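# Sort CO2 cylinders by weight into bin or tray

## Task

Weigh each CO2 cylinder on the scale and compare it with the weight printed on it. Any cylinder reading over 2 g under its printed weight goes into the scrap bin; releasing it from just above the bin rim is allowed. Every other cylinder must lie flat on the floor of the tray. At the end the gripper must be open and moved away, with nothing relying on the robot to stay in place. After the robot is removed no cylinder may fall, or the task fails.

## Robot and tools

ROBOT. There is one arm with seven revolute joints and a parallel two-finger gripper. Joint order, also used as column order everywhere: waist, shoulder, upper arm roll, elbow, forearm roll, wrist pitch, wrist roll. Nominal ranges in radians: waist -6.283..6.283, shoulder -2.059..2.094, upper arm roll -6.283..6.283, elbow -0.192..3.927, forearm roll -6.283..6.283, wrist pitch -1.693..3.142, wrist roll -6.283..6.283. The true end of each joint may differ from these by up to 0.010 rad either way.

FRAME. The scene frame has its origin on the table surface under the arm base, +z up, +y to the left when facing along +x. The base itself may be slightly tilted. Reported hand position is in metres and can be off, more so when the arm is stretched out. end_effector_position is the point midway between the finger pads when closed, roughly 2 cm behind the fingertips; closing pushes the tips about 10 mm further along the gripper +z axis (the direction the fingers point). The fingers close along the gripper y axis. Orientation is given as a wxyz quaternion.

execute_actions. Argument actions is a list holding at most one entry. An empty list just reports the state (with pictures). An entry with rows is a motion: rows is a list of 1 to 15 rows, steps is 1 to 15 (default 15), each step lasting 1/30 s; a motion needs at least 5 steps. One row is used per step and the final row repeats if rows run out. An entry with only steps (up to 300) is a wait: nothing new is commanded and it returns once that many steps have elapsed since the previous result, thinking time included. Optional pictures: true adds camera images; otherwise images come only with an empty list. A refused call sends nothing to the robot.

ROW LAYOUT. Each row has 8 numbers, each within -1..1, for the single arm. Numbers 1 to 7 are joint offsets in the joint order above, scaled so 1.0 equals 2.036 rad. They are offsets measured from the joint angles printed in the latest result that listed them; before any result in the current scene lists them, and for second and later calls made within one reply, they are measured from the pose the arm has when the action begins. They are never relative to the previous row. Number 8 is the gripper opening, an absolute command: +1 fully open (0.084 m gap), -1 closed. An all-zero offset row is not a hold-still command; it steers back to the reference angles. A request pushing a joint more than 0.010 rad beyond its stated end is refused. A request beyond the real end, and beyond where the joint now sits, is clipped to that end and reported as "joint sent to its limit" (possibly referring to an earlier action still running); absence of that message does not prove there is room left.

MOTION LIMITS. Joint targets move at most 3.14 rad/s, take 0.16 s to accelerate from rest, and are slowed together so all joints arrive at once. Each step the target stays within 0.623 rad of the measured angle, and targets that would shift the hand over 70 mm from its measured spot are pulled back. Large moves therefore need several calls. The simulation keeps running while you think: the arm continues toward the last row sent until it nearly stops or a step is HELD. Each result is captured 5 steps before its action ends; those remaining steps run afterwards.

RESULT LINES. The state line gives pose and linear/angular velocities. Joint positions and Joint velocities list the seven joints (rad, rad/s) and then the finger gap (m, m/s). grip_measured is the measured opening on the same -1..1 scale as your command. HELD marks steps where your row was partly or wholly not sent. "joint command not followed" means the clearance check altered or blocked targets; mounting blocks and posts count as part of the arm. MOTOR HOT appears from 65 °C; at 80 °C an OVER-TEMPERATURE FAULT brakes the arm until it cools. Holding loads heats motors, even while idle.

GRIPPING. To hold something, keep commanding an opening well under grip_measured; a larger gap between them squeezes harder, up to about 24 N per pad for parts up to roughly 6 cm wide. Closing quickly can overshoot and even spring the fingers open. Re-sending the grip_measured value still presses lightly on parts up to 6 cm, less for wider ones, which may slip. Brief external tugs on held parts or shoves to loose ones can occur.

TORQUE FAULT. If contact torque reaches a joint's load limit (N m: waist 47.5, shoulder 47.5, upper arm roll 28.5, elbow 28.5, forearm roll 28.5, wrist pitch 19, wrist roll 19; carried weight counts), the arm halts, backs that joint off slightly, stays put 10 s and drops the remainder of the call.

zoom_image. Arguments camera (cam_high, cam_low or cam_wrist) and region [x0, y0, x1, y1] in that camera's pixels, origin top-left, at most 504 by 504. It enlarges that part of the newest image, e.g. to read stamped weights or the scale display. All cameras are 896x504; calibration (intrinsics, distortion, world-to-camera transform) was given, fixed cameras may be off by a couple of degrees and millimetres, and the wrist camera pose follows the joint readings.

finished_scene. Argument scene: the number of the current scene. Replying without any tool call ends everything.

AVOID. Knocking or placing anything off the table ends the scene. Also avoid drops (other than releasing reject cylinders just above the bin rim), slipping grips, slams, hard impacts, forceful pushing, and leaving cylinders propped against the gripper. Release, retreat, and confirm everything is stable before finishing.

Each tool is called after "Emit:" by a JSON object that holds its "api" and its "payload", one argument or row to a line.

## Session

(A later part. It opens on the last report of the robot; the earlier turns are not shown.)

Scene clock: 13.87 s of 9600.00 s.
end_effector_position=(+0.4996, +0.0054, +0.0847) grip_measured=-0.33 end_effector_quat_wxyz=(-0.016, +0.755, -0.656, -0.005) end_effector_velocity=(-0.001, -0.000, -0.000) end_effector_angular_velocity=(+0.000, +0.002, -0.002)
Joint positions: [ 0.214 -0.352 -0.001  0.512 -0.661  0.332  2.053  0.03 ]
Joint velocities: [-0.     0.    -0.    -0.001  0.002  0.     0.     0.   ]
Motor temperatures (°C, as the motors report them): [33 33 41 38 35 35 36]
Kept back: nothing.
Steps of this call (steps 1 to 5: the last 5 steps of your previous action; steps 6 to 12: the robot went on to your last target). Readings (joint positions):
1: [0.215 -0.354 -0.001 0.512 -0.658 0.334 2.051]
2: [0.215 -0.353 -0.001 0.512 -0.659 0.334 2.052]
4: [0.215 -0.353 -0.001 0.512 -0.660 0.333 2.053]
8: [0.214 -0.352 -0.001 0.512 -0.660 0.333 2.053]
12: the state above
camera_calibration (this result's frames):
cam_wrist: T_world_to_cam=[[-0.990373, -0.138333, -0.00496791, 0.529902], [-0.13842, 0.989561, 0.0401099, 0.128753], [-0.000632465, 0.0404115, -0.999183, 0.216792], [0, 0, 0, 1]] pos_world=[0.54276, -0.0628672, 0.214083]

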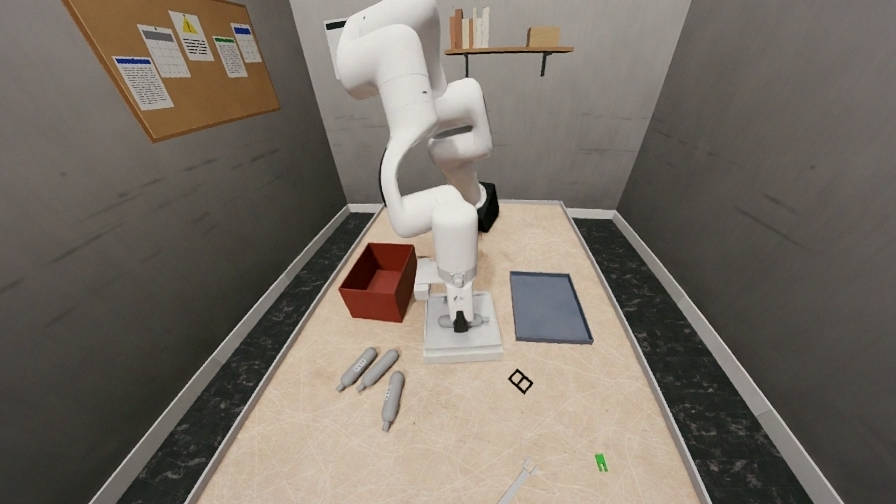

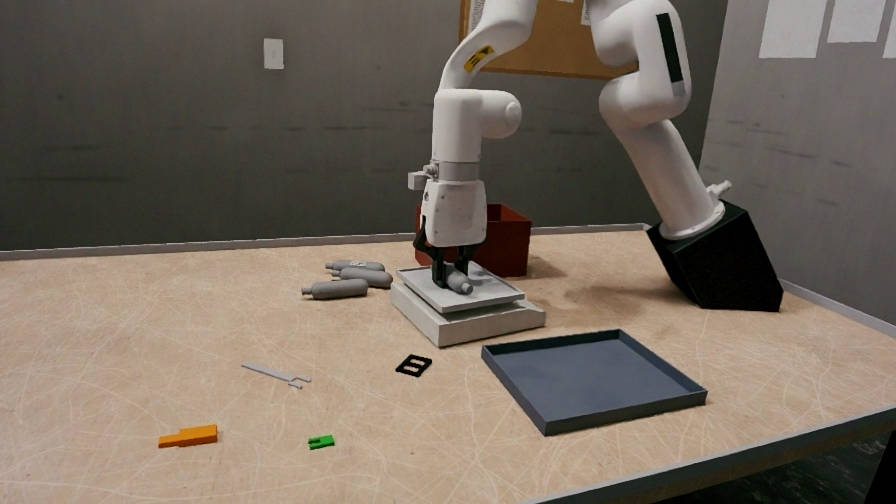

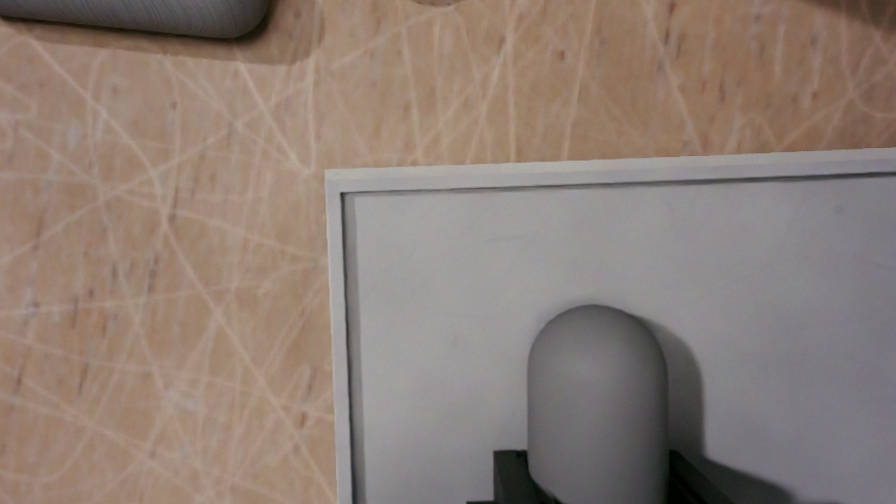

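Emit:
{"api": "execute_actions", "payload": {
  "actions": [
    {"rows":[[0,0,0,0,0,0,0,-0.3],[0,0,0,0,0,0,0,0],[0,0,0,0,0,0,0,0.35],[0,0,0,0,0,0,0,0.35],[0,0,0,0,0,0,0,0.35],[0,0,0,0,0,0,0,0.35],[0,0,0,0,0,0,0,0.35],[0,0,0,0,0,0,0,0.35],[0.018,-0.078,0,-0.002,0.079,0.074,-0.07,0.35]],"steps":15}
  ]
}}

Emit:
{"api": "execute_actions", "payload": {
  "actions": [
    {"steps":10}
  ]
}}

Emit:
{"api": "execute_actions", "payload": {
  "actions": [
    {"rows":[[0,0,0,0,0,0,0.84,0.35]],"steps":15}
  ]
}}

Emit:
{"api": "execute_actions", "payload": {
  "actions": [
    {"steps":30}
  ],
  "pictures": true
}}

Emit:
{"api": "zoom_image", "payload": {
  "camera": "cam_high",
  "region": [420, 290, 510, 360]
}}

Scene clock: 14.53 s of 9600.00 s.
end_effector_position=(+0.4991, +0.0049, +0.0855) grip_measured=+0.34 end_effector_quat_wxyz=(-0.014, +0.755, -0.656, -0.005) end_effector_velocity=(-0.014, -0.028, +0.056) end_effector_angular_velocity=(-0.056, +0.088, +0.008)
Joint positions: [ 0.216 -0.356 -0.001  0.511 -0.655  0.338  2.048  0.059]
Joint velocities: [ 0.066 -0.241  0.002 -0.038  0.296  0.295 -0.271 -0.   ]
Motor temperatures (°C, as the motors report them): [33 33 40 38 35 35 36]
Steps of this call (steps 1 to 10: the robot went on to your last target; steps 11 to 20: the first 10 steps of this action). Readings (joint positions):
11: [0.214 -0.352 -0.001 0.512 -0.661 0.332 2.053]
12: [0.214 -0.352 -0.001 0.512 -0.661 0.332 2.053]
14: [0.214 -0.351 -0.001 0.512 -0.661 0.332 2.053]
18: [0.214 -0.351 -0.001 0.512 -0.661 0.332 2.053]
20: the state above

Scene clock: 14.87 s of 9600.00 s.
end_effector_position=(+0.5050, -0.0067, +0.1287) grip_measured=+0.34 end_effector_quat_wxyz=(-0.013, +0.752, -0.659, -0.005) end_effector_velocity=(-0.018, -0.000, -0.000) end_effector_angular_velocity=(+0.001, +0.051, +0.014)
Joint positions: [ 0.25  -0.507 -0.001  0.507 -0.504  0.479  1.915  0.059]
Joint velocities: [ 0.01  -0.027  0.001 -0.022  0.049  0.054 -0.047 -0.   ]
Motor temperatures (°C, as the motors report them): [33 33 40 38 35 35 36]
Kept back: nothing.
Steps of this call (steps 1 to 5: the last 5 steps of your previous action; steps 6 to 10: the robot went on to your last target). Readings (joint positions):
1: [0.219 -0.370 -0.001 0.509 -0.639 0.354 2.033]
2: [0.226 -0.397 -0.001 0.507 -0.610 0.382 2.008]
4: [0.239 -0.461 -0.001 0.509 -0.551 0.435 1.956]
8: [0.249 -0.504 -0.001 0.510 -0.509 0.473 1.920]
10: the state above

Scene clock: 15.20 s of 9600.00 s.
end_effector_position=(+0.5049, -0.0068, +0.1288) grip_measured=+0.34 end_effector_quat_wxyz=(+0.011, -0.555, +0.832, +0.009) end_effector_velocity=(-0.001, +0.000, -0.003) end_effector_angular_velocity=(+0.026, +0.078, -2.933)
Joint positions: [ 0.25  -0.507 -0.001  0.507 -0.503  0.48   2.44   0.059]
Joint velocities: [-0.002  0.006 -0.001 -0.004 -0.01  -0.01   2.943  0.   ]
Motor temperatures (°C, as the motors report them): [33 33 40 38 35 35 36]
Steps of this call (steps 1 to 10: the first 10 steps of this action). Readings (joint positions):
1: [0.250 -0.507 -0.001 0.507 -0.503 0.480 1.914]
2: [0.250 -0.508 -0.001 0.507 -0.502 0.481 1.919]
4: [0.251 -0.509 -0.001 0.507 -0.501 0.482 1.966]
8: [0.250 -0.508 -0.001 0.508 -0.502 0.481 2.249]
10: the state above

Scene clock: 16.20 s of 9600.00 s.
end_effector_position=(+0.5050, -0.0067, +0.1287) grip_measured=+0.34 end_effector_quat_wxyz=(+0.005, +0.004, +1.000, +0.013) end_effector_velocity=(-0.001, -0.000, -0.001) end_effector_angular_velocity=(-0.001, +0.004, -0.002)
Joint positions: [ 0.25  -0.507 -0.001  0.507 -0.504  0.479  3.625  0.059]
Joint velocities: [ 0.     0.001 -0.001 -0.001  0.     0.002  0.001 -0.   ]
Motor temperatures (°C, as the motors report them): [33 33 40 38 35 35 36]
Kept back: nothing.
Steps of this call (steps 1 to 5: the last 5 steps of your previous action; steps 6 to 30: the robot went on to your last target). Readings (joint positions):
1: [0.250 -0.507 -0.001 0.507 -0.503 0.480 2.539]
2: [0.250 -0.507 -0.001 0.507 -0.504 0.480 2.639]
4: [0.250 -0.507 -0.001 0.507 -0.504 0.479 2.840]
8: [0.250 -0.507 -0.001 0.507 -0.504 0.479 3.241]
30: the state above
camera_calibration (this result's frames):
cam_wrist: T_world_to_cam=[[0.00854524, 0.999181, 0.0395561, 0.0312787], [0.999709, -0.00942872, 0.0222025, -0.439443], [0.0225572, 0.0393549, -0.998971, 0.249528], [0, 0, 0, 1]] pos_world=[0.43342, -0.0452166, 0.257791]

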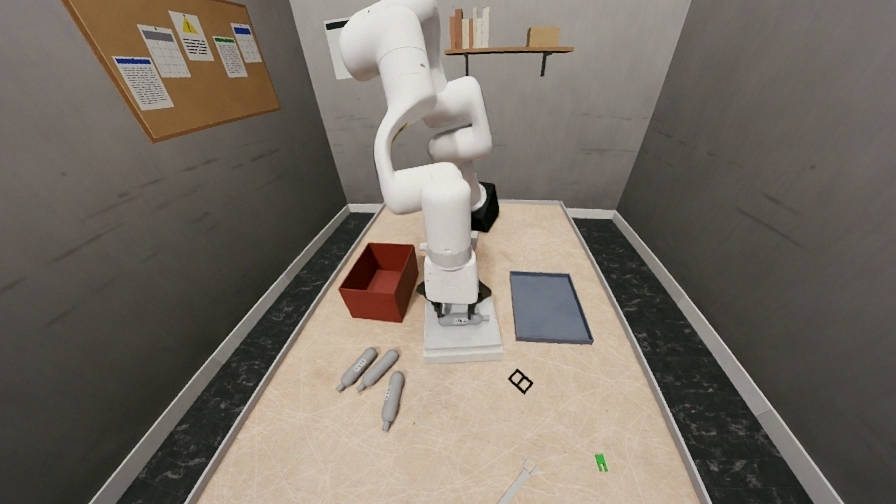

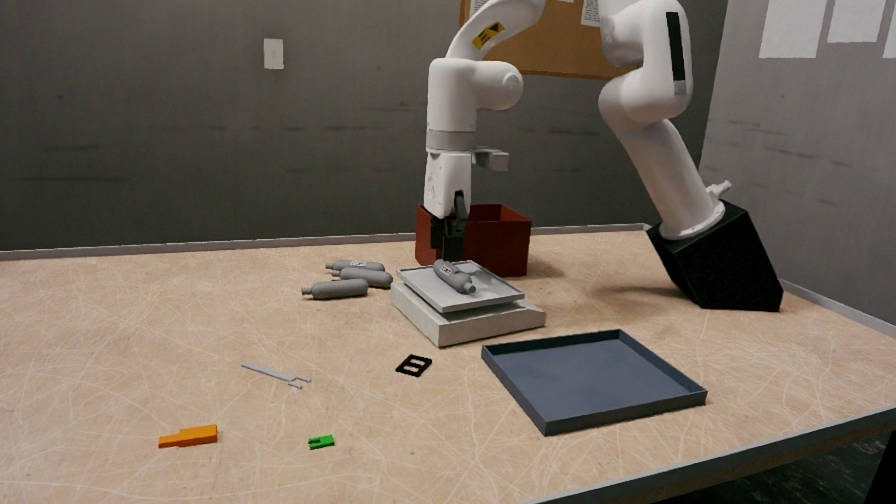

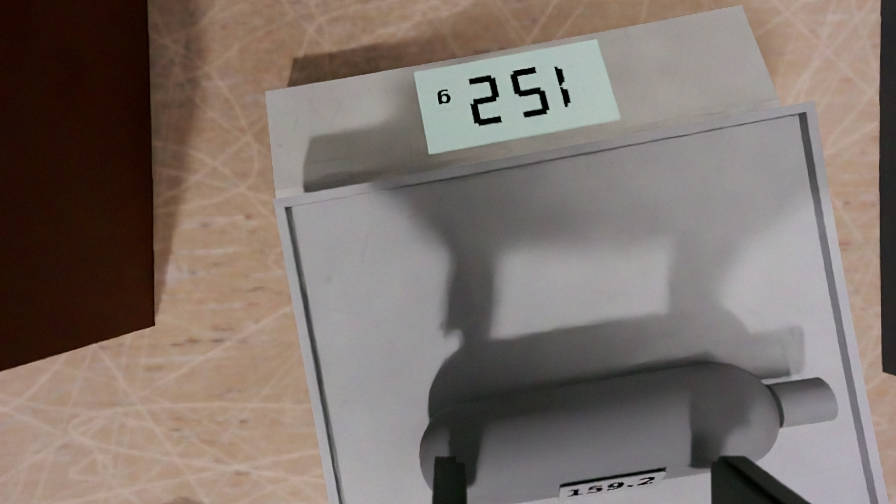

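Region (420, 290, 510, 360) of cam_high's 896x504 image, scaled by 5.600, with more detail than that image has.

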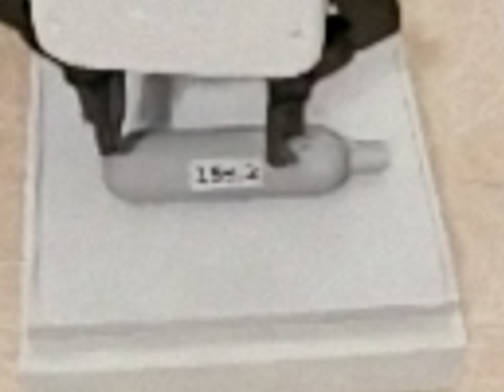

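Emit:
{"api": "execute_actions", "payload": {
  "actions": [
    {"rows":[[0,0,0,0,0,0,-0.84,0.35]],"steps":15}
  ]
}}

Emit:
{"api": "execute_actions", "payload": {
  "actions": [
    {"steps":15}
  ]
}}

Emit:
{"api": "execute_actions", "payload": {
  "actions": [
    {"rows":[[-0.0177,0.076,0,0.002,-0.077,-0.072,0.068,0.35]],"steps":15}
  ]
}}

Emit:
{"api": "execute_actions", "payload": {
  "actions": [
    {"rows":[[0,0,0,0,0,0,0,0.35],[0,0,0,0,0,0,0,0.1],[0,0,0,0,0,0,0,-0.1],[0,0,0,0,0,0,0,-0.25],[0,0,0,0,0,0,0,-0.4],[0,0,0,0,0,0,0,-0.6],[0,0,0,0,0,0,0,-0.8]],"steps":15}
  ],
  "pictures": true
}}

Scene clock: 17.17 s of 9600.00 s.
end_effector_position=(+0.5050, -0.0068, +0.1287) grip_measured=+0.34 end_effector_quat_wxyz=(+0.008, -0.258, +0.966, +0.012) end_effector_velocity=(+0.002, -0.000, +0.001) end_effector_angular_velocity=(-0.029, -0.083, +2.940)
Joint positions: [ 0.25  -0.507 -0.001  0.507 -0.504  0.479  3.096  0.059]
Joint velocities: [-0.    -0.001 -0.001  0.002 -0.    -0.001 -2.942 -0.   ]
Motor temperatures (°C, as the motors report them): [33 33 40 38 35 35 36]
Steps of this call (steps 1 to 15: the robot went on to your last target; steps 16 to 19: nothing new was sent; steps 20 to 29: the first 10 steps of this action). Readings (joint positions):
20: [0.250 -0.507 -0.001 0.507 -0.504 0.479 3.625]
21: [0.250 -0.507 -0.001 0.507 -0.504 0.479 3.619]
23: [0.250 -0.507 -0.001 0.507 -0.504 0.479 3.571]
27: [0.250 -0.507 -0.001 0.507 -0.504 0.479 3.287]
29: the state above

Scene clock: 17.67 s of 9600.00 s.
end_effector_position=(+0.5050, -0.0067, +0.1287) grip_measured=+0.34 end_effector_quat_wxyz=(-0.013, +0.743, -0.670, -0.005) end_effector_velocity=(-0.001, +0.000, -0.001) end_effector_angular_velocity=(-0.003, -0.007, +0.336)
Joint positions: [ 0.25  -0.507 -0.001  0.507 -0.504  0.479  1.944  0.059]
Joint velocities: [-0.     0.002 -0.    -0.     0.    -0.    -0.336 -0.   ]
Motor temperatures (°C, as the motors report them): [33 34 40 38 35 35 36]
Kept back: nothing.
Steps of this call (steps 1 to 5: the last 5 steps of your previous action; steps 6 to 15: the robot went on to your last target). Readings (joint positions):
1: [0.250 -0.507 -0.001 0.507 -0.504 0.479 2.997]
2: [0.250 -0.507 -0.001 0.507 -0.504 0.479 2.897]
4: [0.250 -0.507 -0.001 0.507 -0.504 0.479 2.696]
8: [0.250 -0.507 -0.001 0.507 -0.504 0.479 2.296]
15: the state above

Scene clock: 18.00 s of 9600.00 s.
end_effector_position=(+0.4977, +0.0045, +0.0856) grip_measured=+0.34 end_effector_quat_wxyz=(-0.013, +0.746, -0.666, -0.006) end_effector_velocity=(+0.034, +0.008, -0.006) end_effector_angular_velocity=(+0.026, -0.097, -0.032)
Joint positions: [ 0.216 -0.359 -0.001  0.509 -0.651  0.342  2.072  0.059]
Joint velocities: [-0.025  0.073 -0.002  0.052 -0.114 -0.123  0.119  0.   ]
Motor temperatures (°C, as the motors report them): [33 34 40 38 35 35 36]
Steps of this call (steps 1 to 10: the first 10 steps of this action). Readings (joint positions):
1: [0.250 -0.506 -0.001 0.507 -0.505 0.478 1.935]
2: [0.249 -0.503 -0.001 0.508 -0.510 0.473 1.935]
4: [0.239 -0.464 -0.001 0.512 -0.553 0.432 1.974]
8: [0.219 -0.369 -0.001 0.507 -0.639 0.354 2.060]
10: the state above

Scene clock: 18.50 s of 9600.00 s.
end_effector_position=(+0.5002, +0.0051, +0.0854) grip_measured=-0.33 end_effector_quat_wxyz=(-0.016, +0.745, -0.667, -0.004) end_effector_velocity=(+0.000, -0.001, -0.000) end_effector_angular_velocity=(+0.000, +0.000, -0.002)
Joint positions: [ 0.214 -0.354 -0.001  0.512 -0.659  0.334  2.081  0.03 ]
Joint velocities: [-0.     0.001 -0.002  0.     0.    -0.001  0.     0.   ]
Motor temperatures (°C, as the motors report them): [33 34 40 38 35 35 36]
Steps of this call (steps 1 to 5: the last 5 steps of your previous action; steps 6 to 15: the first 10 steps of this action, its rows measured from where the robot was after step 5). Readings (joint positions):
5: [0.214 -0.354 -0.001 0.512 -0.659 0.334 2.081]
6: [0.214 -0.354 -0.001 0.512 -0.660 0.333 2.081]
7: [0.214 -0.354 -0.001 0.512 -0.660 0.333 2.081]
9: [0.214 -0.354 -0.001 0.512 -0.659 0.333 2.081]
13: [0.214 -0.354 -0.001 0.512 -0.659 0.334 2.081]
15: the state above
camera_calibration (this result's frames):
cam_wrist: T_world_to_cam=[[-0.993957, -0.109629, -0.00555347, 0.532128], [-0.109764, 0.993148, 0.040124, 0.114786], [0.00111666, 0.0404911, -0.999179, 0.216708], [0, 0, 0, 1]] pos_world=[0.54127, -0.0644377, 0.214879]

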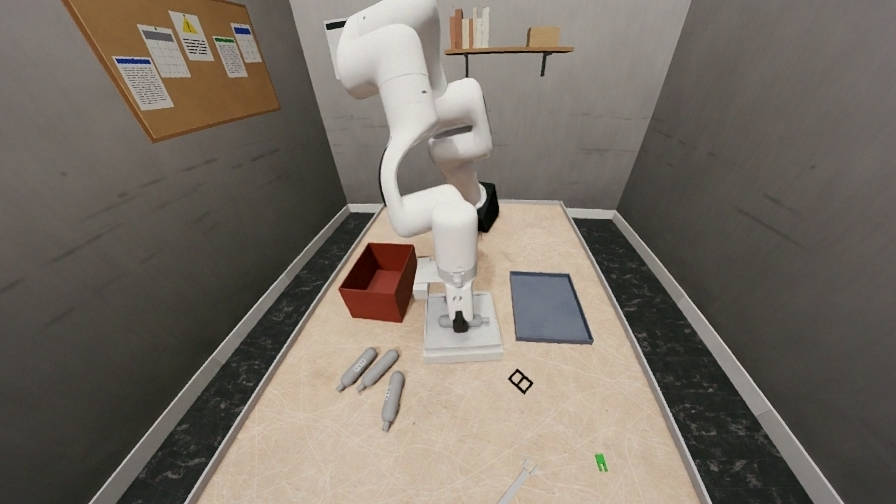

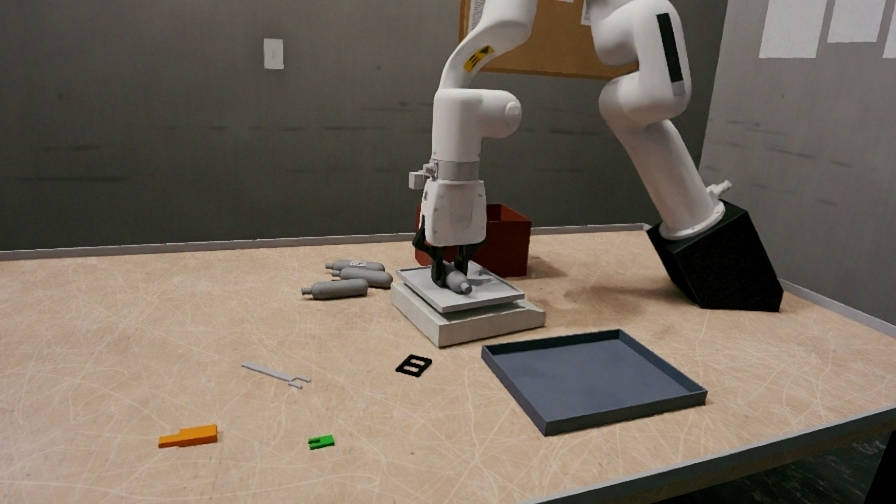

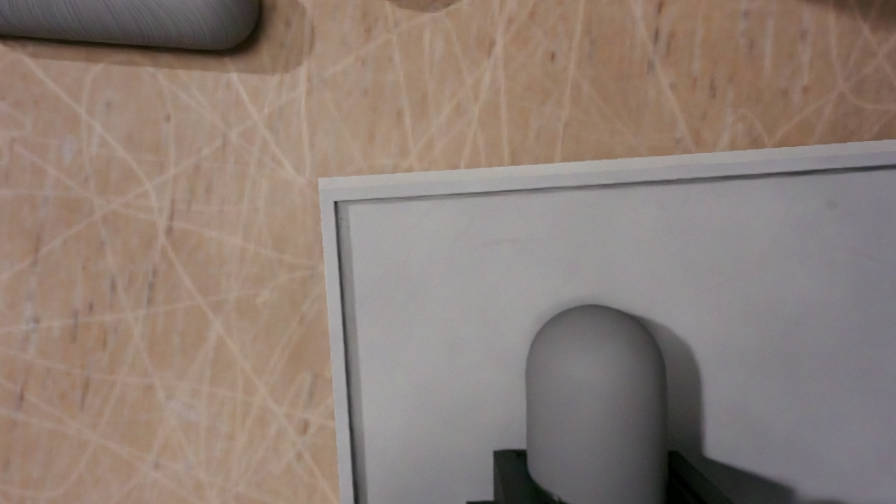

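Emit:
{"api": "execute_actions", "payload": {
  "actions": [
    {"rows":[[0.03,-0.22,0,0,0.16,0.2,0,-0.8]],"steps":15}
  ]
}}

Emit:
{"api": "execute_actions", "payload": {
  "actions": [
    {"steps":15}
  ]
}}

Scene clock: 19.00 s of 9600.00 s.
end_effector_position=(+0.5098, -0.0288, +0.1804) grip_measured=-0.33 end_effector_quat_wxyz=(+0.017, -0.656, +0.755, -0.006) end_effector_velocity=(-0.054, -0.073, +0.381) end_effector_angular_velocity=(+0.257, -0.009, -0.935)
Joint positions: [ 0.259 -0.681 -0.001  0.514 -0.423  0.629  2.081  0.03 ]
Joint velocities: [ 0.179 -1.336  0.    -0.01   0.946  1.177  0.001  0.   ]
Motor temperatures (°C, as the motors report them): [33 34 40 38 35 35 36]
Steps of this call (steps 1 to 5: the last 5 steps of your previous action; steps 6 to 15: the first 10 steps of this action). Readings (joint positions):
6: [0.214 -0.354 -0.001 0.512 -0.659 0.334 2.081]
7: [0.215 -0.358 -0.001 0.512 -0.655 0.339 2.081]
9: [0.222 -0.401 -0.001 0.508 -0.621 0.384 2.081]
13: [0.246 -0.588 -0.001 0.514 -0.490 0.545 2.081]
15: the state above

Scene clock: 19.50 s of 9600.00 s.
end_effector_position=(+0.5001, -0.0328, +0.2129) grip_measured=-0.33 end_effector_quat_wxyz=(+0.024, -0.625, +0.781, +0.009) end_effector_velocity=(+0.000, -0.000, +0.002) end_effector_angular_velocity=(+0.002, -0.003, -0.003)
Joint positions: [ 0.275 -0.801 -0.001  0.512 -0.334  0.74   2.081  0.03 ]
Joint velocities: [ 0.001 -0.007 -0.     0.001  0.004  0.003 -0.001 -0.   ]
Motor temperatures (°C, as the motors report them): [33 34 40 38 35 35 36]
Kept back: nothing.
Steps of this call (steps 1 to 5: the last 5 steps of your previous action; steps 6 to 15: the robot went on to your last target). Readings (joint positions):
1: [0.264 -0.722 -0.001 0.514 -0.394 0.664 2.081]
2: [0.268 -0.753 -0.001 0.515 -0.373 0.690 2.081]
4: [0.272 -0.783 -0.001 0.515 -0.351 0.718 2.081]
8: [0.275 -0.796 -0.001 0.510 -0.338 0.736 2.081]
15: the state above

Emit:
{"api": "execute_actions", "payload": {
  "actions": [
    {"rows":[[-0.412,-0.009,0,-0.036,0.332,-0.02,0.004,-0.8]],"steps":15}
  ]
}}

Emit:
{"api": "execute_actions", "payload": {
  "actions": [
    {"steps":30}
  ],
  "pictures": true
}}

Scene clock: 19.93 s of 9600.00 s.
end_effector_position=(+0.4706, -0.1223, +0.1891) grip_measured=-0.33 end_effector_quat_wxyz=(-0.004, -0.402, +0.915, +0.039) end_effector_velocity=(-0.135, -0.401, -0.052) end_effector_angular_velocity=(-0.148, +0.198, -2.004)
Joint positions: [-0.07  -0.81  -0.002  0.477 -0.019  0.721  2.085  0.03 ]
Joint velocities: [-1.447 -0.028  0.003 -0.107  1.049 -0.063  0.012  0.   ]
Motor temperatures (°C, as the motors report them): [33 34 40 38 35 35 36]
Steps of this call (steps 1 to 3: the robot went on to your last target; steps 4 to 13: the first 10 steps of this action). Readings (joint positions):
4: [0.275 -0.801 -0.001 0.512 -0.333 0.741 2.081]
5: [0.270 -0.802 -0.000 0.512 -0.328 0.740 2.081]
7: [0.225 -0.803 0.003 0.507 -0.280 0.736 2.081]
11: [0.028 -0.808 -0.002 0.485 -0.094 0.726 2.084]
13: the state above

Scene clock: 20.93 s of 9600.00 s.
end_effector_position=(+0.4079, -0.2543, +0.1905) grip_measured=-0.33 end_effector_quat_wxyz=(+0.000, -0.068, +0.998, +0.002) end_effector_velocity=(-0.001, +0.001, -0.001) end_effector_angular_velocity=(+0.002, +0.003, -0.001)
Joint positions: [-0.563 -0.819 -0.001  0.439  0.342  0.7    2.089  0.03 ]
Joint velocities: [-0.002  0.     0.002 -0.003  0.001  0.001 -0.    -0.   ]
Motor temperatures (°C, as the motors report them): [33 34 40 38 35 35 36]
Kept back: nothing.
Steps of this call (steps 1 to 5: the last 5 steps of your previous action; steps 6 to 30: the robot went on to your last target). Readings (joint positions):
1: [-0.118 -0.811 -0.002 0.473 0.016 0.719 2.085]
2: [-0.166 -0.811 -0.002 0.470 0.051 0.717 2.085]
4: [-0.262 -0.813 -0.001 0.462 0.121 0.713 2.086]
8: [-0.451 -0.817 -0.001 0.447 0.259 0.705 2.088]
30: the state above
The arm was judged still, so your last target was given up. Only a new action makes it travel on or press farther. Fingers that are still opening or closing keep moving.
camera_calibration (this result's frames):
cam_wrist: T_world_to_cam=[[-0.134747, 0.99074, 0.0166734, 0.337645], [0.990822, 0.134538, 0.0130817, -0.30414], [0.0107173, 0.0182831, -0.999775, 0.322855], [0, 0, 0, 1]] pos_world=[0.343385, -0.299503, 0.321132]

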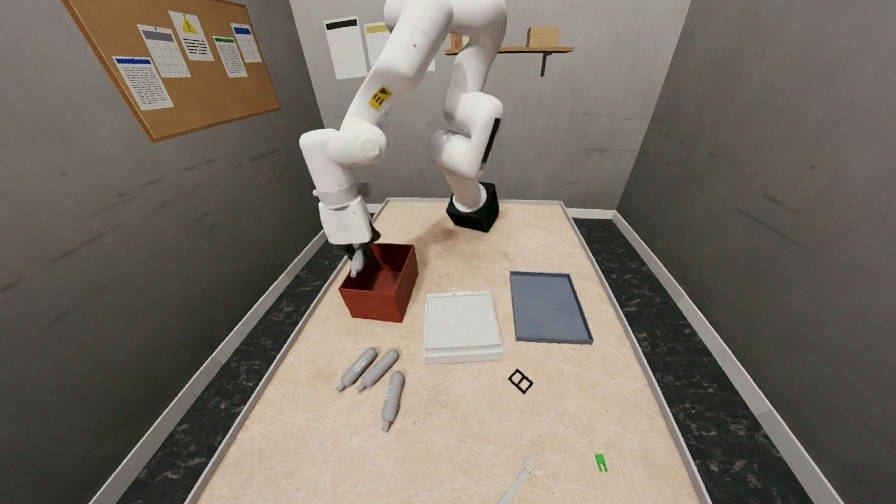

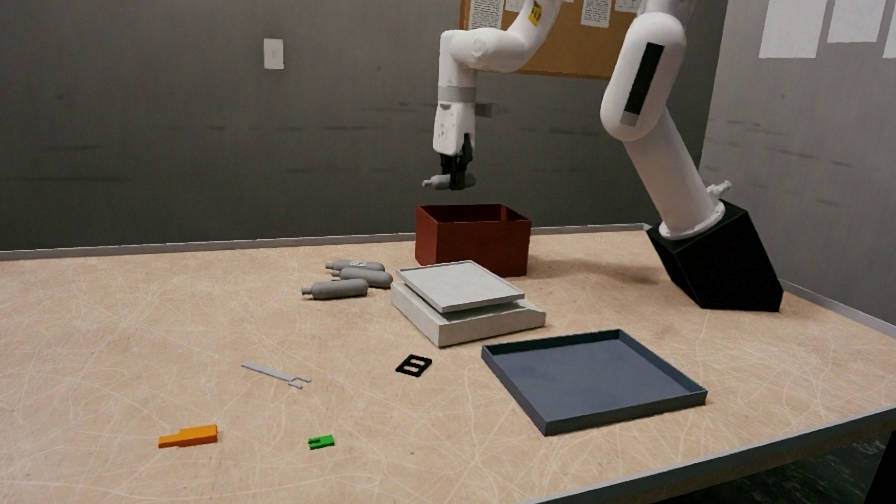

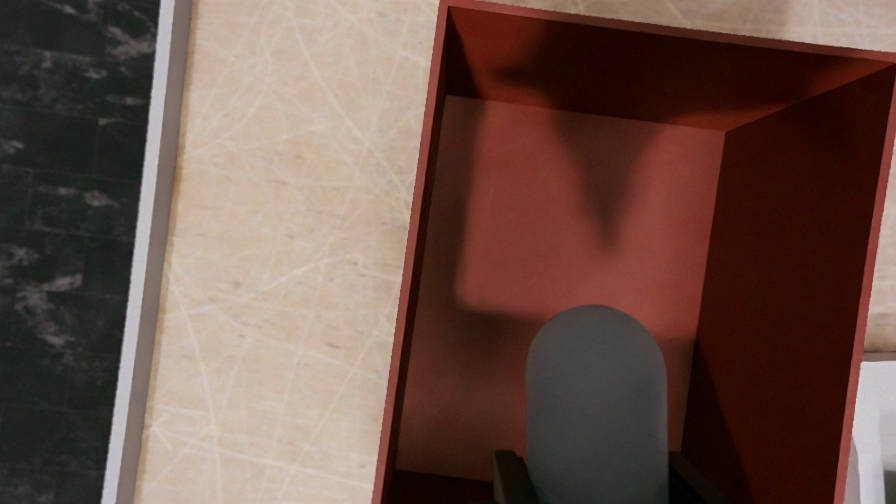

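Emit:
{"api": "execute_actions", "payload": {
  "actions": [
    {"rows":[[-0.034,-0.040,0,-0.089,0.05,-0.033,-0.127,-0.8]],"steps":15}
  ]
}}

Emit:
{"api": "execute_actions", "payload": {
  "actions": [
    {"steps":12}
  ],
  "pictures": true
}}

Scene clock: 21.57 s of 9600.00 s.
end_effector_position=(+0.3526, -0.2440, +0.1656) grip_measured=-0.33 end_effector_quat_wxyz=(-0.001, -0.112, +0.994, +0.005) end_effector_velocity=(-0.029, -0.005, -0.005) end_effector_angular_velocity=(-0.056, -0.053, +0.139)
Joint positions: [-0.627 -0.893 -0.001  0.268  0.435  0.639  1.853  0.03 ]
Joint velocities: [-0.065 -0.087  0.011 -0.124  0.105 -0.085 -0.276 -0.   ]
Motor temperatures (°C, as the motors report them): [33 34 40 38 35 35 36]
Steps of this call (steps 1 to 9: nothing new was sent; steps 10 to 19: the first 10 steps of this action). Readings (joint positions):
10: [-0.563 -0.819 -0.001 0.438 0.342 0.699 2.088]
11: [-0.565 -0.821 -0.001 0.435 0.344 0.698 2.083]
13: [-0.577 -0.836 0.000 0.406 0.363 0.684 2.035]
17: [-0.620 -0.885 -0.002 0.287 0.423 0.647 1.882]
19: the state above

Scene clock: 21.97 s of 9600.00 s.
end_effector_position=(+0.3505, -0.2445, +0.1653) grip_measured=-0.33 end_effector_quat_wxyz=(+0.001, -0.118, +0.993, +0.002) end_effector_velocity=(-0.002, +0.001, -0.001) end_effector_angular_velocity=(+0.002, +0.003, -0.000)
Joint positions: [-0.632 -0.9   -0.001  0.258  0.443  0.632  1.831  0.03 ]
Joint velocities: [-0.001 -0.001  0.002 -0.005  0.002  0.    -0.002 -0.   ]
Motor temperatures (°C, as the motors report them): [33 34 40 38 35 35 36]
Kept back: nothing.
Steps of this call (steps 1 to 5: the last 5 steps of your previous action; steps 6 to 12: the robot went on to your last target). Readings (joint positions):
1: [-0.629 -0.896 -0.001 0.265 0.438 0.637 1.846]
2: [-0.630 -0.897 -0.001 0.264 0.439 0.635 1.841]
4: [-0.631 -0.899 -0.001 0.262 0.441 0.633 1.835]
8: [-0.632 -0.900 -0.001 0.259 0.443 0.633 1.832]
12: the state above
camera_calibration (this result's frames):
cam_wrist: T_world_to_cam=[[-0.231913, 0.972587, 0.0170351, 0.35024], [0.972683, 0.231682, 0.0144933, -0.218303], [0.0101493, 0.0199309, -0.99975, 0.298651], [0, 0, 0, 1]] pos_world=[0.290534, -0.296014, 0.295774]

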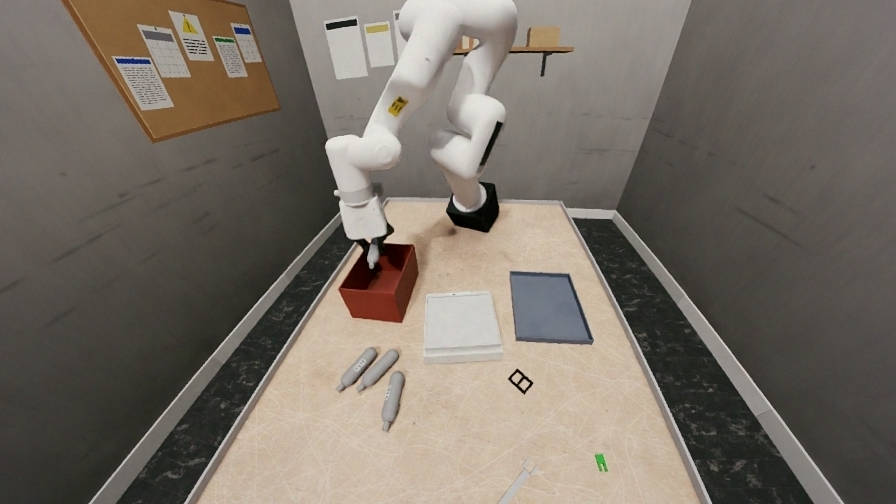

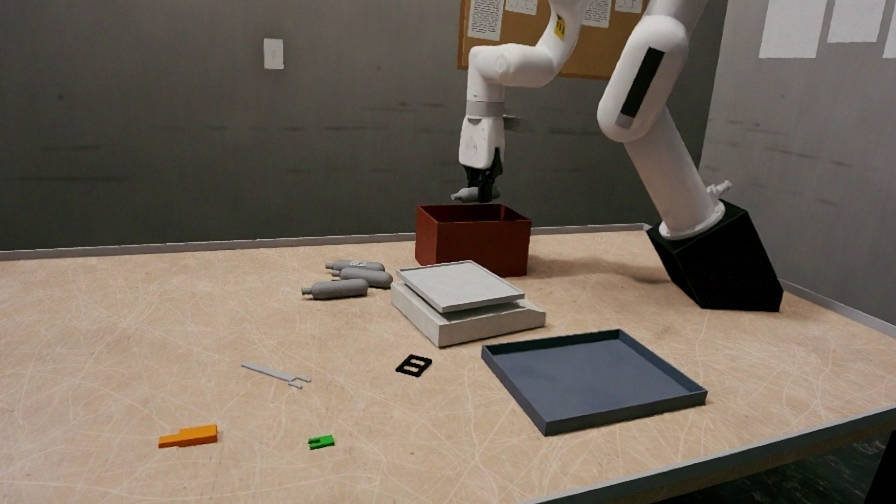

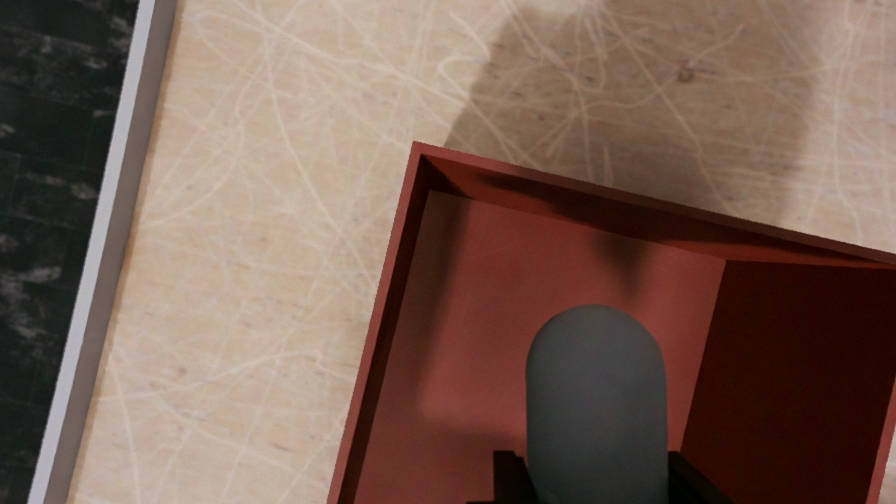

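Emit:
{"api": "execute_actions", "payload": {
  "actions": [
    {"rows":[[0,0,0,0,0,0,0,0.35],[0,0,0,0,0,0,0,0.35],[0,0,0,0,0,0,0,0.35],[0,0,0,0,0,0,0,0.35],[0,0,0,0,0,0,0,0.35],[0,0,0,0,0,0,0,0.35],[0,0,0,0,0,0,0,0.35],[0.034,0.030,0,0.1,-0.05,0.053,0.15,0.35]],"steps":15}
  ]
}}

Emit:
{"api": "execute_actions", "payload": {
  "actions": [
    {"steps":10}
  ]
}}

Scene clock: 22.73 s of 9600.00 s.
end_effector_position=(+0.3540, -0.2445, +0.1669) grip_measured=+0.34 end_effector_quat_wxyz=(+0.000, -0.112, +0.994, +0.004) end_effector_velocity=(+0.123, -0.006, +0.059) end_effector_angular_velocity=(+0.078, +0.026, -0.333)
Joint positions: [-0.628 -0.896 -0.001  0.27   0.436  0.641  1.854  0.059]
Joint velocities: [ 0.15   0.143 -0.007  0.404 -0.23   0.259  0.7   -0.   ]
Motor temperatures (°C, as the motors report them): [33 33 40 38 35 35 36]
Steps of this call (steps 1 to 13: the robot went on to your last target; steps 14 to 23: the first 10 steps of this action). Readings (joint positions):
14: [-0.632 -0.900 -0.001 0.257 0.443 0.632 1.830]
15: [-0.632 -0.900 -0.001 0.258 0.443 0.632 1.830]
17: [-0.632 -0.901 -0.001 0.258 0.443 0.632 1.831]
21: [-0.632 -0.900 -0.001 0.258 0.443 0.633 1.831]
23: the state above

Scene clock: 23.07 s of 9600.00 s.
end_effector_position=(+0.4130, -0.2518, +0.2007) grip_measured=+0.34 end_effector_quat_wxyz=(+0.005, -0.052, +0.999, +0.005) end_effector_velocity=(+0.001, +0.006, -0.002) end_effector_angular_velocity=(+0.031, +0.040, -0.071)
Joint positions: [-0.565 -0.841 -0.001  0.455  0.345  0.737  2.126  0.059]
Joint velocities: [ 0.019  0.028 -0.004  0.032 -0.036  0.046  0.111 -0.   ]
Motor temperatures (°C, as the motors report them): [33 33 40 38 35 35 36]
Kept back: nothing.
Steps of this call (steps 1 to 5: the last 5 steps of your previous action; steps 6 to 10: the robot went on to your last target). Readings (joint positions):
1: [-0.621 -0.889 -0.001 0.289 0.425 0.653 1.885]
2: [-0.610 -0.880 -0.001 0.319 0.410 0.669 1.931]
4: [-0.587 -0.860 -0.000 0.392 0.377 0.702 2.029]
8: [-0.567 -0.844 -0.000 0.452 0.348 0.732 2.115]
10: the state above

Emit:
{"api": "execute_actions", "payload": {
  "actions": [
    {"rows":[[0.284,0.345,0,0.317,-0.265,-0.05,0.469,0.35]],"steps":15}
  ]
}}

Emit:
{"api": "execute_actions", "payload": {
  "actions": [
    {"steps":30}
  ],
  "pictures": true
}}

Scene clock: 23.53 s of 9600.00 s.
end_effector_position=(+0.5140, -0.2342, +0.1820) grip_measured=+0.34 end_effector_quat_wxyz=(-0.012, -0.081, +0.997, +0.006) end_effector_velocity=(+0.363, +0.137, -0.133) end_effector_angular_velocity=(-0.001, +0.101, -0.032)
Joint positions: [-0.328 -0.563 -0.001  0.721  0.123  0.697  2.428  0.059]
Joint velocities: [ 0.85   1.068  0.006  0.933 -0.787 -0.15   1.336  0.   ]
Motor temperatures (°C, as the motors report them): [33 33 40 39 35 35 36]
Steps of this call (steps 1 to 4: the robot went on to your last target; steps 5 to 14: the first 10 steps of this action). Readings (joint positions):
5: [-0.563 -0.839 -0.001 0.460 0.342 0.740 2.135]
6: [-0.559 -0.835 -0.001 0.464 0.337 0.739 2.141]
8: [-0.518 -0.790 -0.004 0.508 0.297 0.732 2.188]
12: [-0.387 -0.637 -0.001 0.657 0.177 0.707 2.342]
14: the state above

Scene clock: 24.53 s of 9600.00 s.
end_effector_position=(+0.6600, -0.1314, +0.1207) grip_measured=+0.34 end_effector_quat_wxyz=(+0.000, -0.021, +1.000, +0.001) end_effector_velocity=(-0.000, +0.002, -0.001) end_effector_angular_velocity=(+0.002, +0.002, +0.002)
Joint positions: [ 0.013 -0.139 -0.001  1.1   -0.195  0.635  3.081  0.059]
Joint velocities: [ 0.002  0.003  0.001  0.    -0.     0.     0.002 -0.   ]
Motor temperatures (°C, as the motors report them): [33 34 40 39 35 35 36]
Kept back: nothing.
Steps of this call (steps 1 to 5: the last 5 steps of your previous action; steps 6 to 30: the robot went on to your last target). Readings (joint positions):
1: [-0.300 -0.528 -0.001 0.752 0.097 0.692 2.474]
2: [-0.273 -0.494 -0.001 0.782 0.072 0.687 2.522]
4: [-0.221 -0.430 -0.001 0.840 0.024 0.678 2.622]
8: [-0.121 -0.305 -0.001 0.952 -0.070 0.660 2.819]
30: the state above
camera_calibration (this result's frames):
cam_wrist: T_world_to_cam=[[-0.0399945, 0.999087, 0.0150533, 0.189842], [0.999122, 0.0397983, 0.0131116, -0.587413], [0.0125005, 0.0155644, -0.999801, 0.246603], [0, 0, 0, 1]] pos_world=[0.591407, -0.170129, 0.251398]

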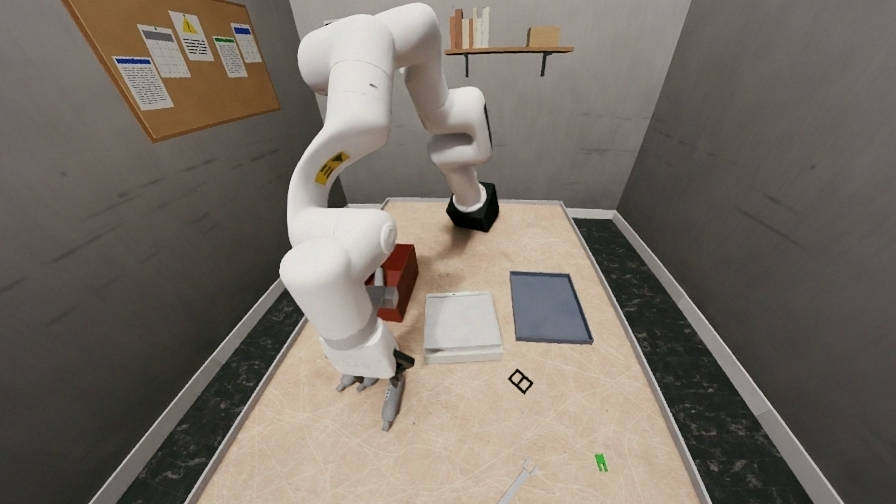

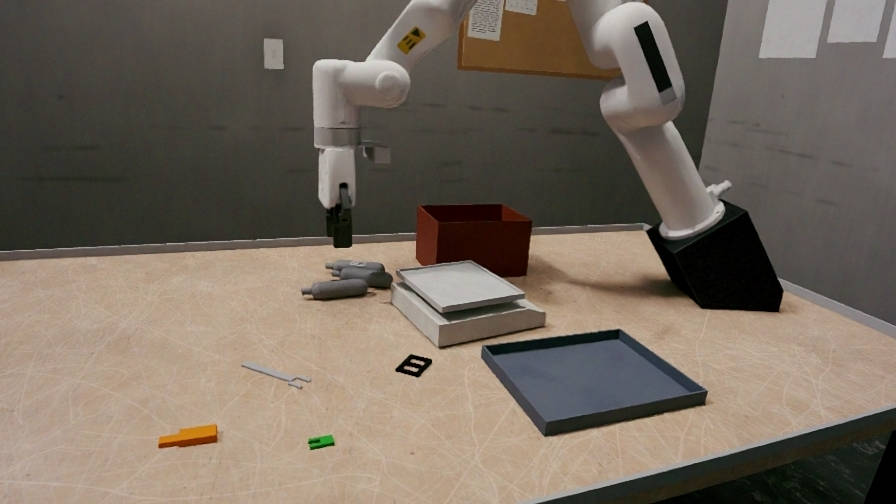

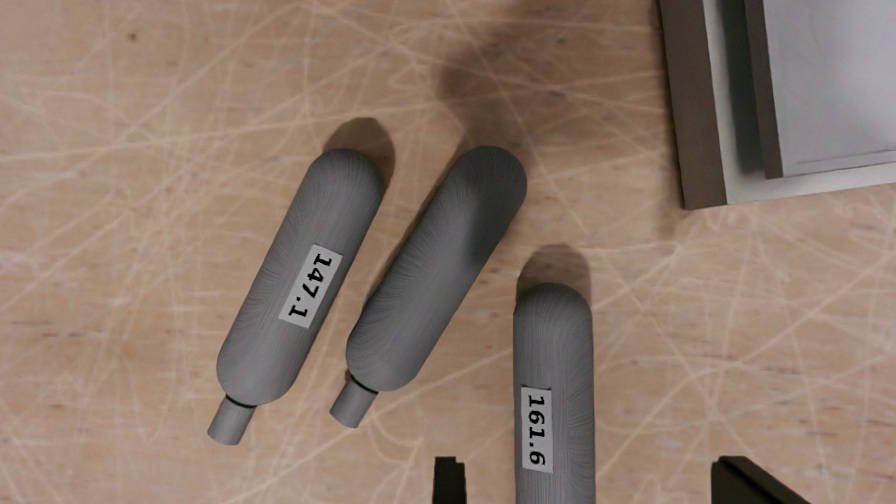

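Emit:
{"api": "execute_actions", "payload": {
  "actions": [
    {"rows":[[-0.012,0.117,0,0.021,-0.017,-0.097,0.009,0.35]],"steps":15}
  ]
}}

Emit:
{"api": "execute_actions", "payload": {
  "actions": [
    {"steps":12}
  ],
  "pictures": true
}}

Scene clock: 25.00 s of 9600.00 s.
end_effector_position=(+0.6547, -0.1263, +0.0270) grip_measured=+0.34 end_effector_quat_wxyz=(-0.008, -0.027, +1.000, +0.004) end_effector_velocity=(-0.001, +0.005, -0.106) end_effector_angular_velocity=(+0.008, -0.028, +0.010)
Joint positions: [-0.009  0.085 -0.001  1.132 -0.226  0.459  3.098  0.059]
Joint velocities: [-0.03   0.269 -0.001  0.056 -0.041 -0.242  0.023  0.   ]
Motor temperatures (°C, as the motors report them): [33 34 40 39 35 35 36]
Steps of this call (steps 1 to 4: the robot went on to your last target; steps 5 to 14: the first 10 steps of this action). Readings (joint positions):
5: [0.013 -0.139 -0.001 1.101 -0.195 0.635 3.081]
6: [0.013 -0.135 -0.001 1.102 -0.196 0.630 3.082]
8: [0.008 -0.094 -0.000 1.115 -0.202 0.590 3.085]
12: [-0.006 0.050 -0.001 1.130 -0.222 0.484 3.095]
14: the state above

Scene clock: 25.40 s of 9600.00 s.
end_effector_position=(+0.6615, -0.1271, +0.0249) grip_measured=+0.34 end_effector_quat_wxyz=(+0.002, -0.027, +1.000, +0.003) end_effector_velocity=(-0.003, +0.001, -0.004) end_effector_angular_velocity=(+0.001, +0.006, +0.000)
Joint positions: [-0.011  0.098 -0.001  1.143 -0.229  0.438  3.099  0.059]
Joint velocities: [-0.     0.007 -0.    -0.002 -0.    -0.003  0.001 -0.   ]
Motor temperatures (°C, as the motors report them): [33 34 40 39 35 35 36]
Kept back: nothing.
Steps of this call (steps 1 to 5: the last 5 steps of your previous action; steps 6 to 12: the robot went on to your last target). Readings (joint positions):
1: [-0.010 0.091 -0.001 1.134 -0.227 0.452 3.098]
2: [-0.011 0.093 -0.001 1.138 -0.228 0.448 3.099]
4: [-0.011 0.094 -0.001 1.143 -0.229 0.442 3.099]
8: [-0.011 0.096 -0.001 1.144 -0.229 0.438 3.099]
12: the state above
camera_calibration (this result's frames):
cam_wrist: T_world_to_cam=[[-0.0524989, 0.998443, 0.0188298, 0.19508], [0.99851, 0.0522025, 0.0159007, -0.585932], [0.0148929, 0.0196366, -0.999696, 0.149669], [0, 0, 0, 1]] pos_world=[0.593071, -0.167128, 0.155267]

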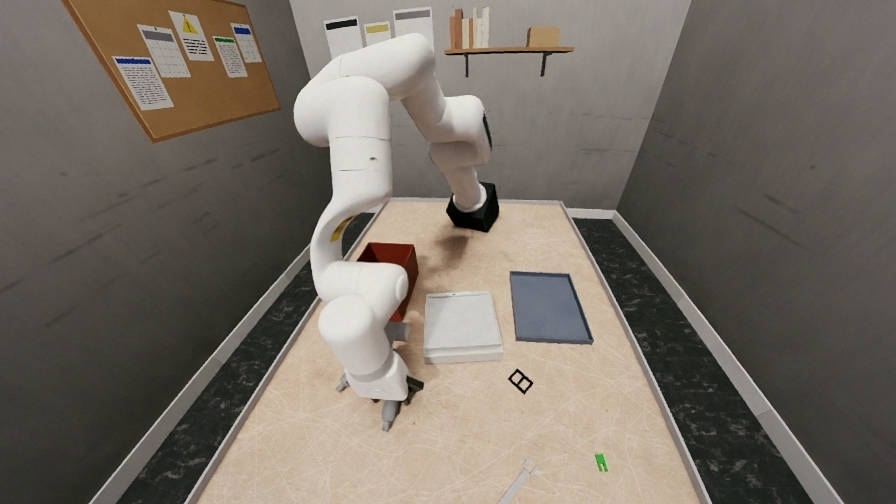

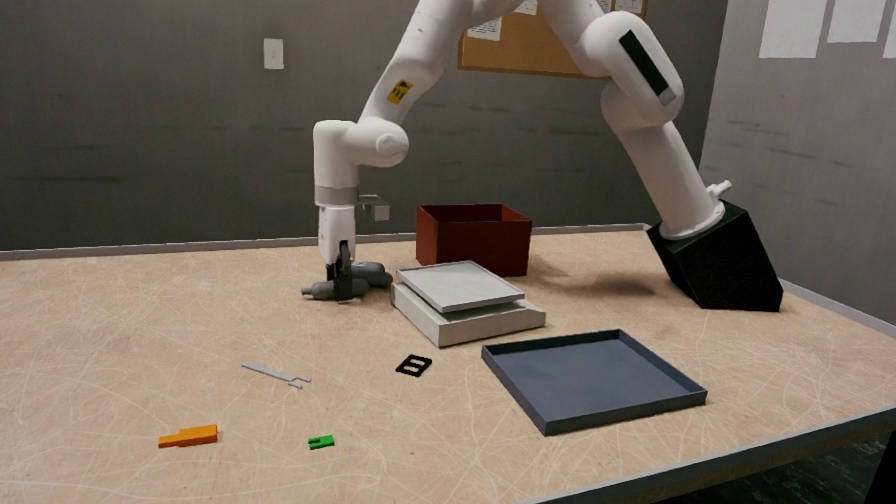

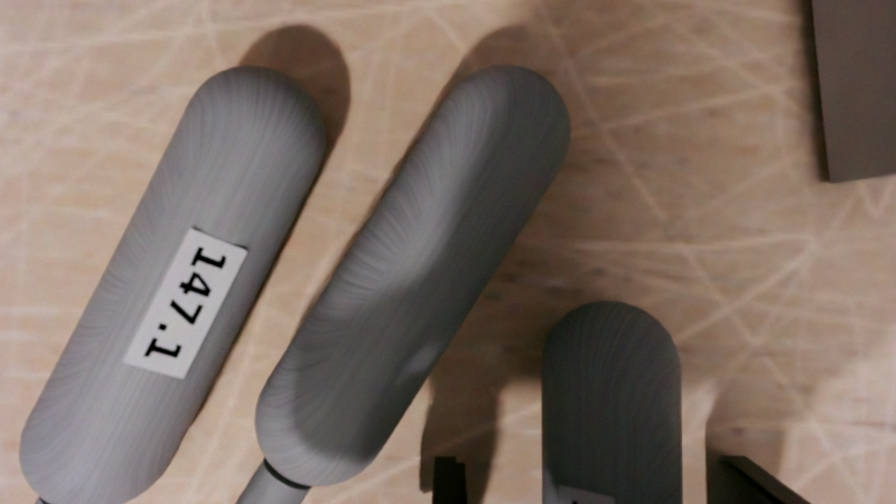

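Emit:
{"api": "execute_actions", "payload": {
  "actions": [
    {"rows":[[0,0,0,0,0,0,0,0.1],[0,0,0,0,0,0,0,-0.1],[0,0,0,0,0,0,0,-0.25],[0,0,0,0,0,0,0,-0.4],[0,0,0,0,0,0,0,-0.6],[0,0,0,0,0,0,0,-0.8],[0,0,0,0,0,0,0,-0.8],[0,0,0,0,0,0,0,-0.8],[0,0,0,0,0,0,0,-0.8],[0,0,0,0,0,0,0,-0.8],[0.012,-0.13,0,-0.021,0.017,0.11,0,-0.8]],"steps":15}
  ]
}}

Emit:
{"api": "execute_actions", "payload": {
  "actions": [
    {"steps":18}
  ]
}}

Scene clock: 26.00 s of 9600.00 s.
end_effector_position=(+0.6614, -0.1270, +0.0248) grip_measured=-0.33 end_effector_quat_wxyz=(+0.002, -0.027, +1.000, +0.003) end_effector_velocity=(-0.001, -0.000, -0.000) end_effector_angular_velocity=(-0.001, +0.001, +0.002)
Joint positions: [-0.011  0.098 -0.001  1.143 -0.229  0.438  3.099  0.03 ]
Joint velocities: [ 0.     0.    -0.    -0.001 -0.001  0.001 -0.001  0.   ]
Motor temperatures (°C, as the motors report them): [33 34 40 39 35 35 36]
Steps of this call (steps 1 to 8: the robot went on to your last target; steps 9 to 18: the first 10 steps of this action). Readings (joint positions):
9: [-0.011 0.099 -0.001 1.143 -0.229 0.438 3.099]
10: [-0.011 0.099 -0.001 1.143 -0.229 0.438 3.099]
12: [-0.011 0.098 -0.001 1.143 -0.229 0.438 3.099]
16: [-0.011 0.098 -0.001 1.143 -0.229 0.438 3.099]
18: the state above

Scene clock: 26.60 s of 9600.00 s.
end_effector_position=(+0.6581, -0.1337, +0.1305) grip_measured=-0.33 end_effector_quat_wxyz=(-0.002, -0.010, +1.000, -0.001) end_effector_velocity=(+0.011, -0.003, +0.018) end_effector_angular_velocity=(-0.003, -0.032, -0.006)
Joint positions: [ 0.013 -0.163 -0.001  1.099 -0.195  0.661  3.099  0.03 ]
Joint velocities: [ 0.002 -0.024  0.001  0.017  0.004  0.009 -0.    -0.   ]
Motor temperatures (°C, as the motors report them): [33 34 40 39 35 35 36]
Kept back: nothing.
Steps of this call (steps 1 to 5: the last 5 steps of your previous action; steps 6 to 18: the robot went on to your last target). Readings (joint positions):
1: [-0.011 0.098 -0.001 1.143 -0.229 0.438 3.099]
2: [-0.011 0.094 -0.001 1.142 -0.229 0.443 3.099]
4: [-0.007 0.054 -0.001 1.129 -0.223 0.484 3.099]
8: [0.006 -0.094 -0.001 1.116 -0.205 0.597 3.099]
18: the state above


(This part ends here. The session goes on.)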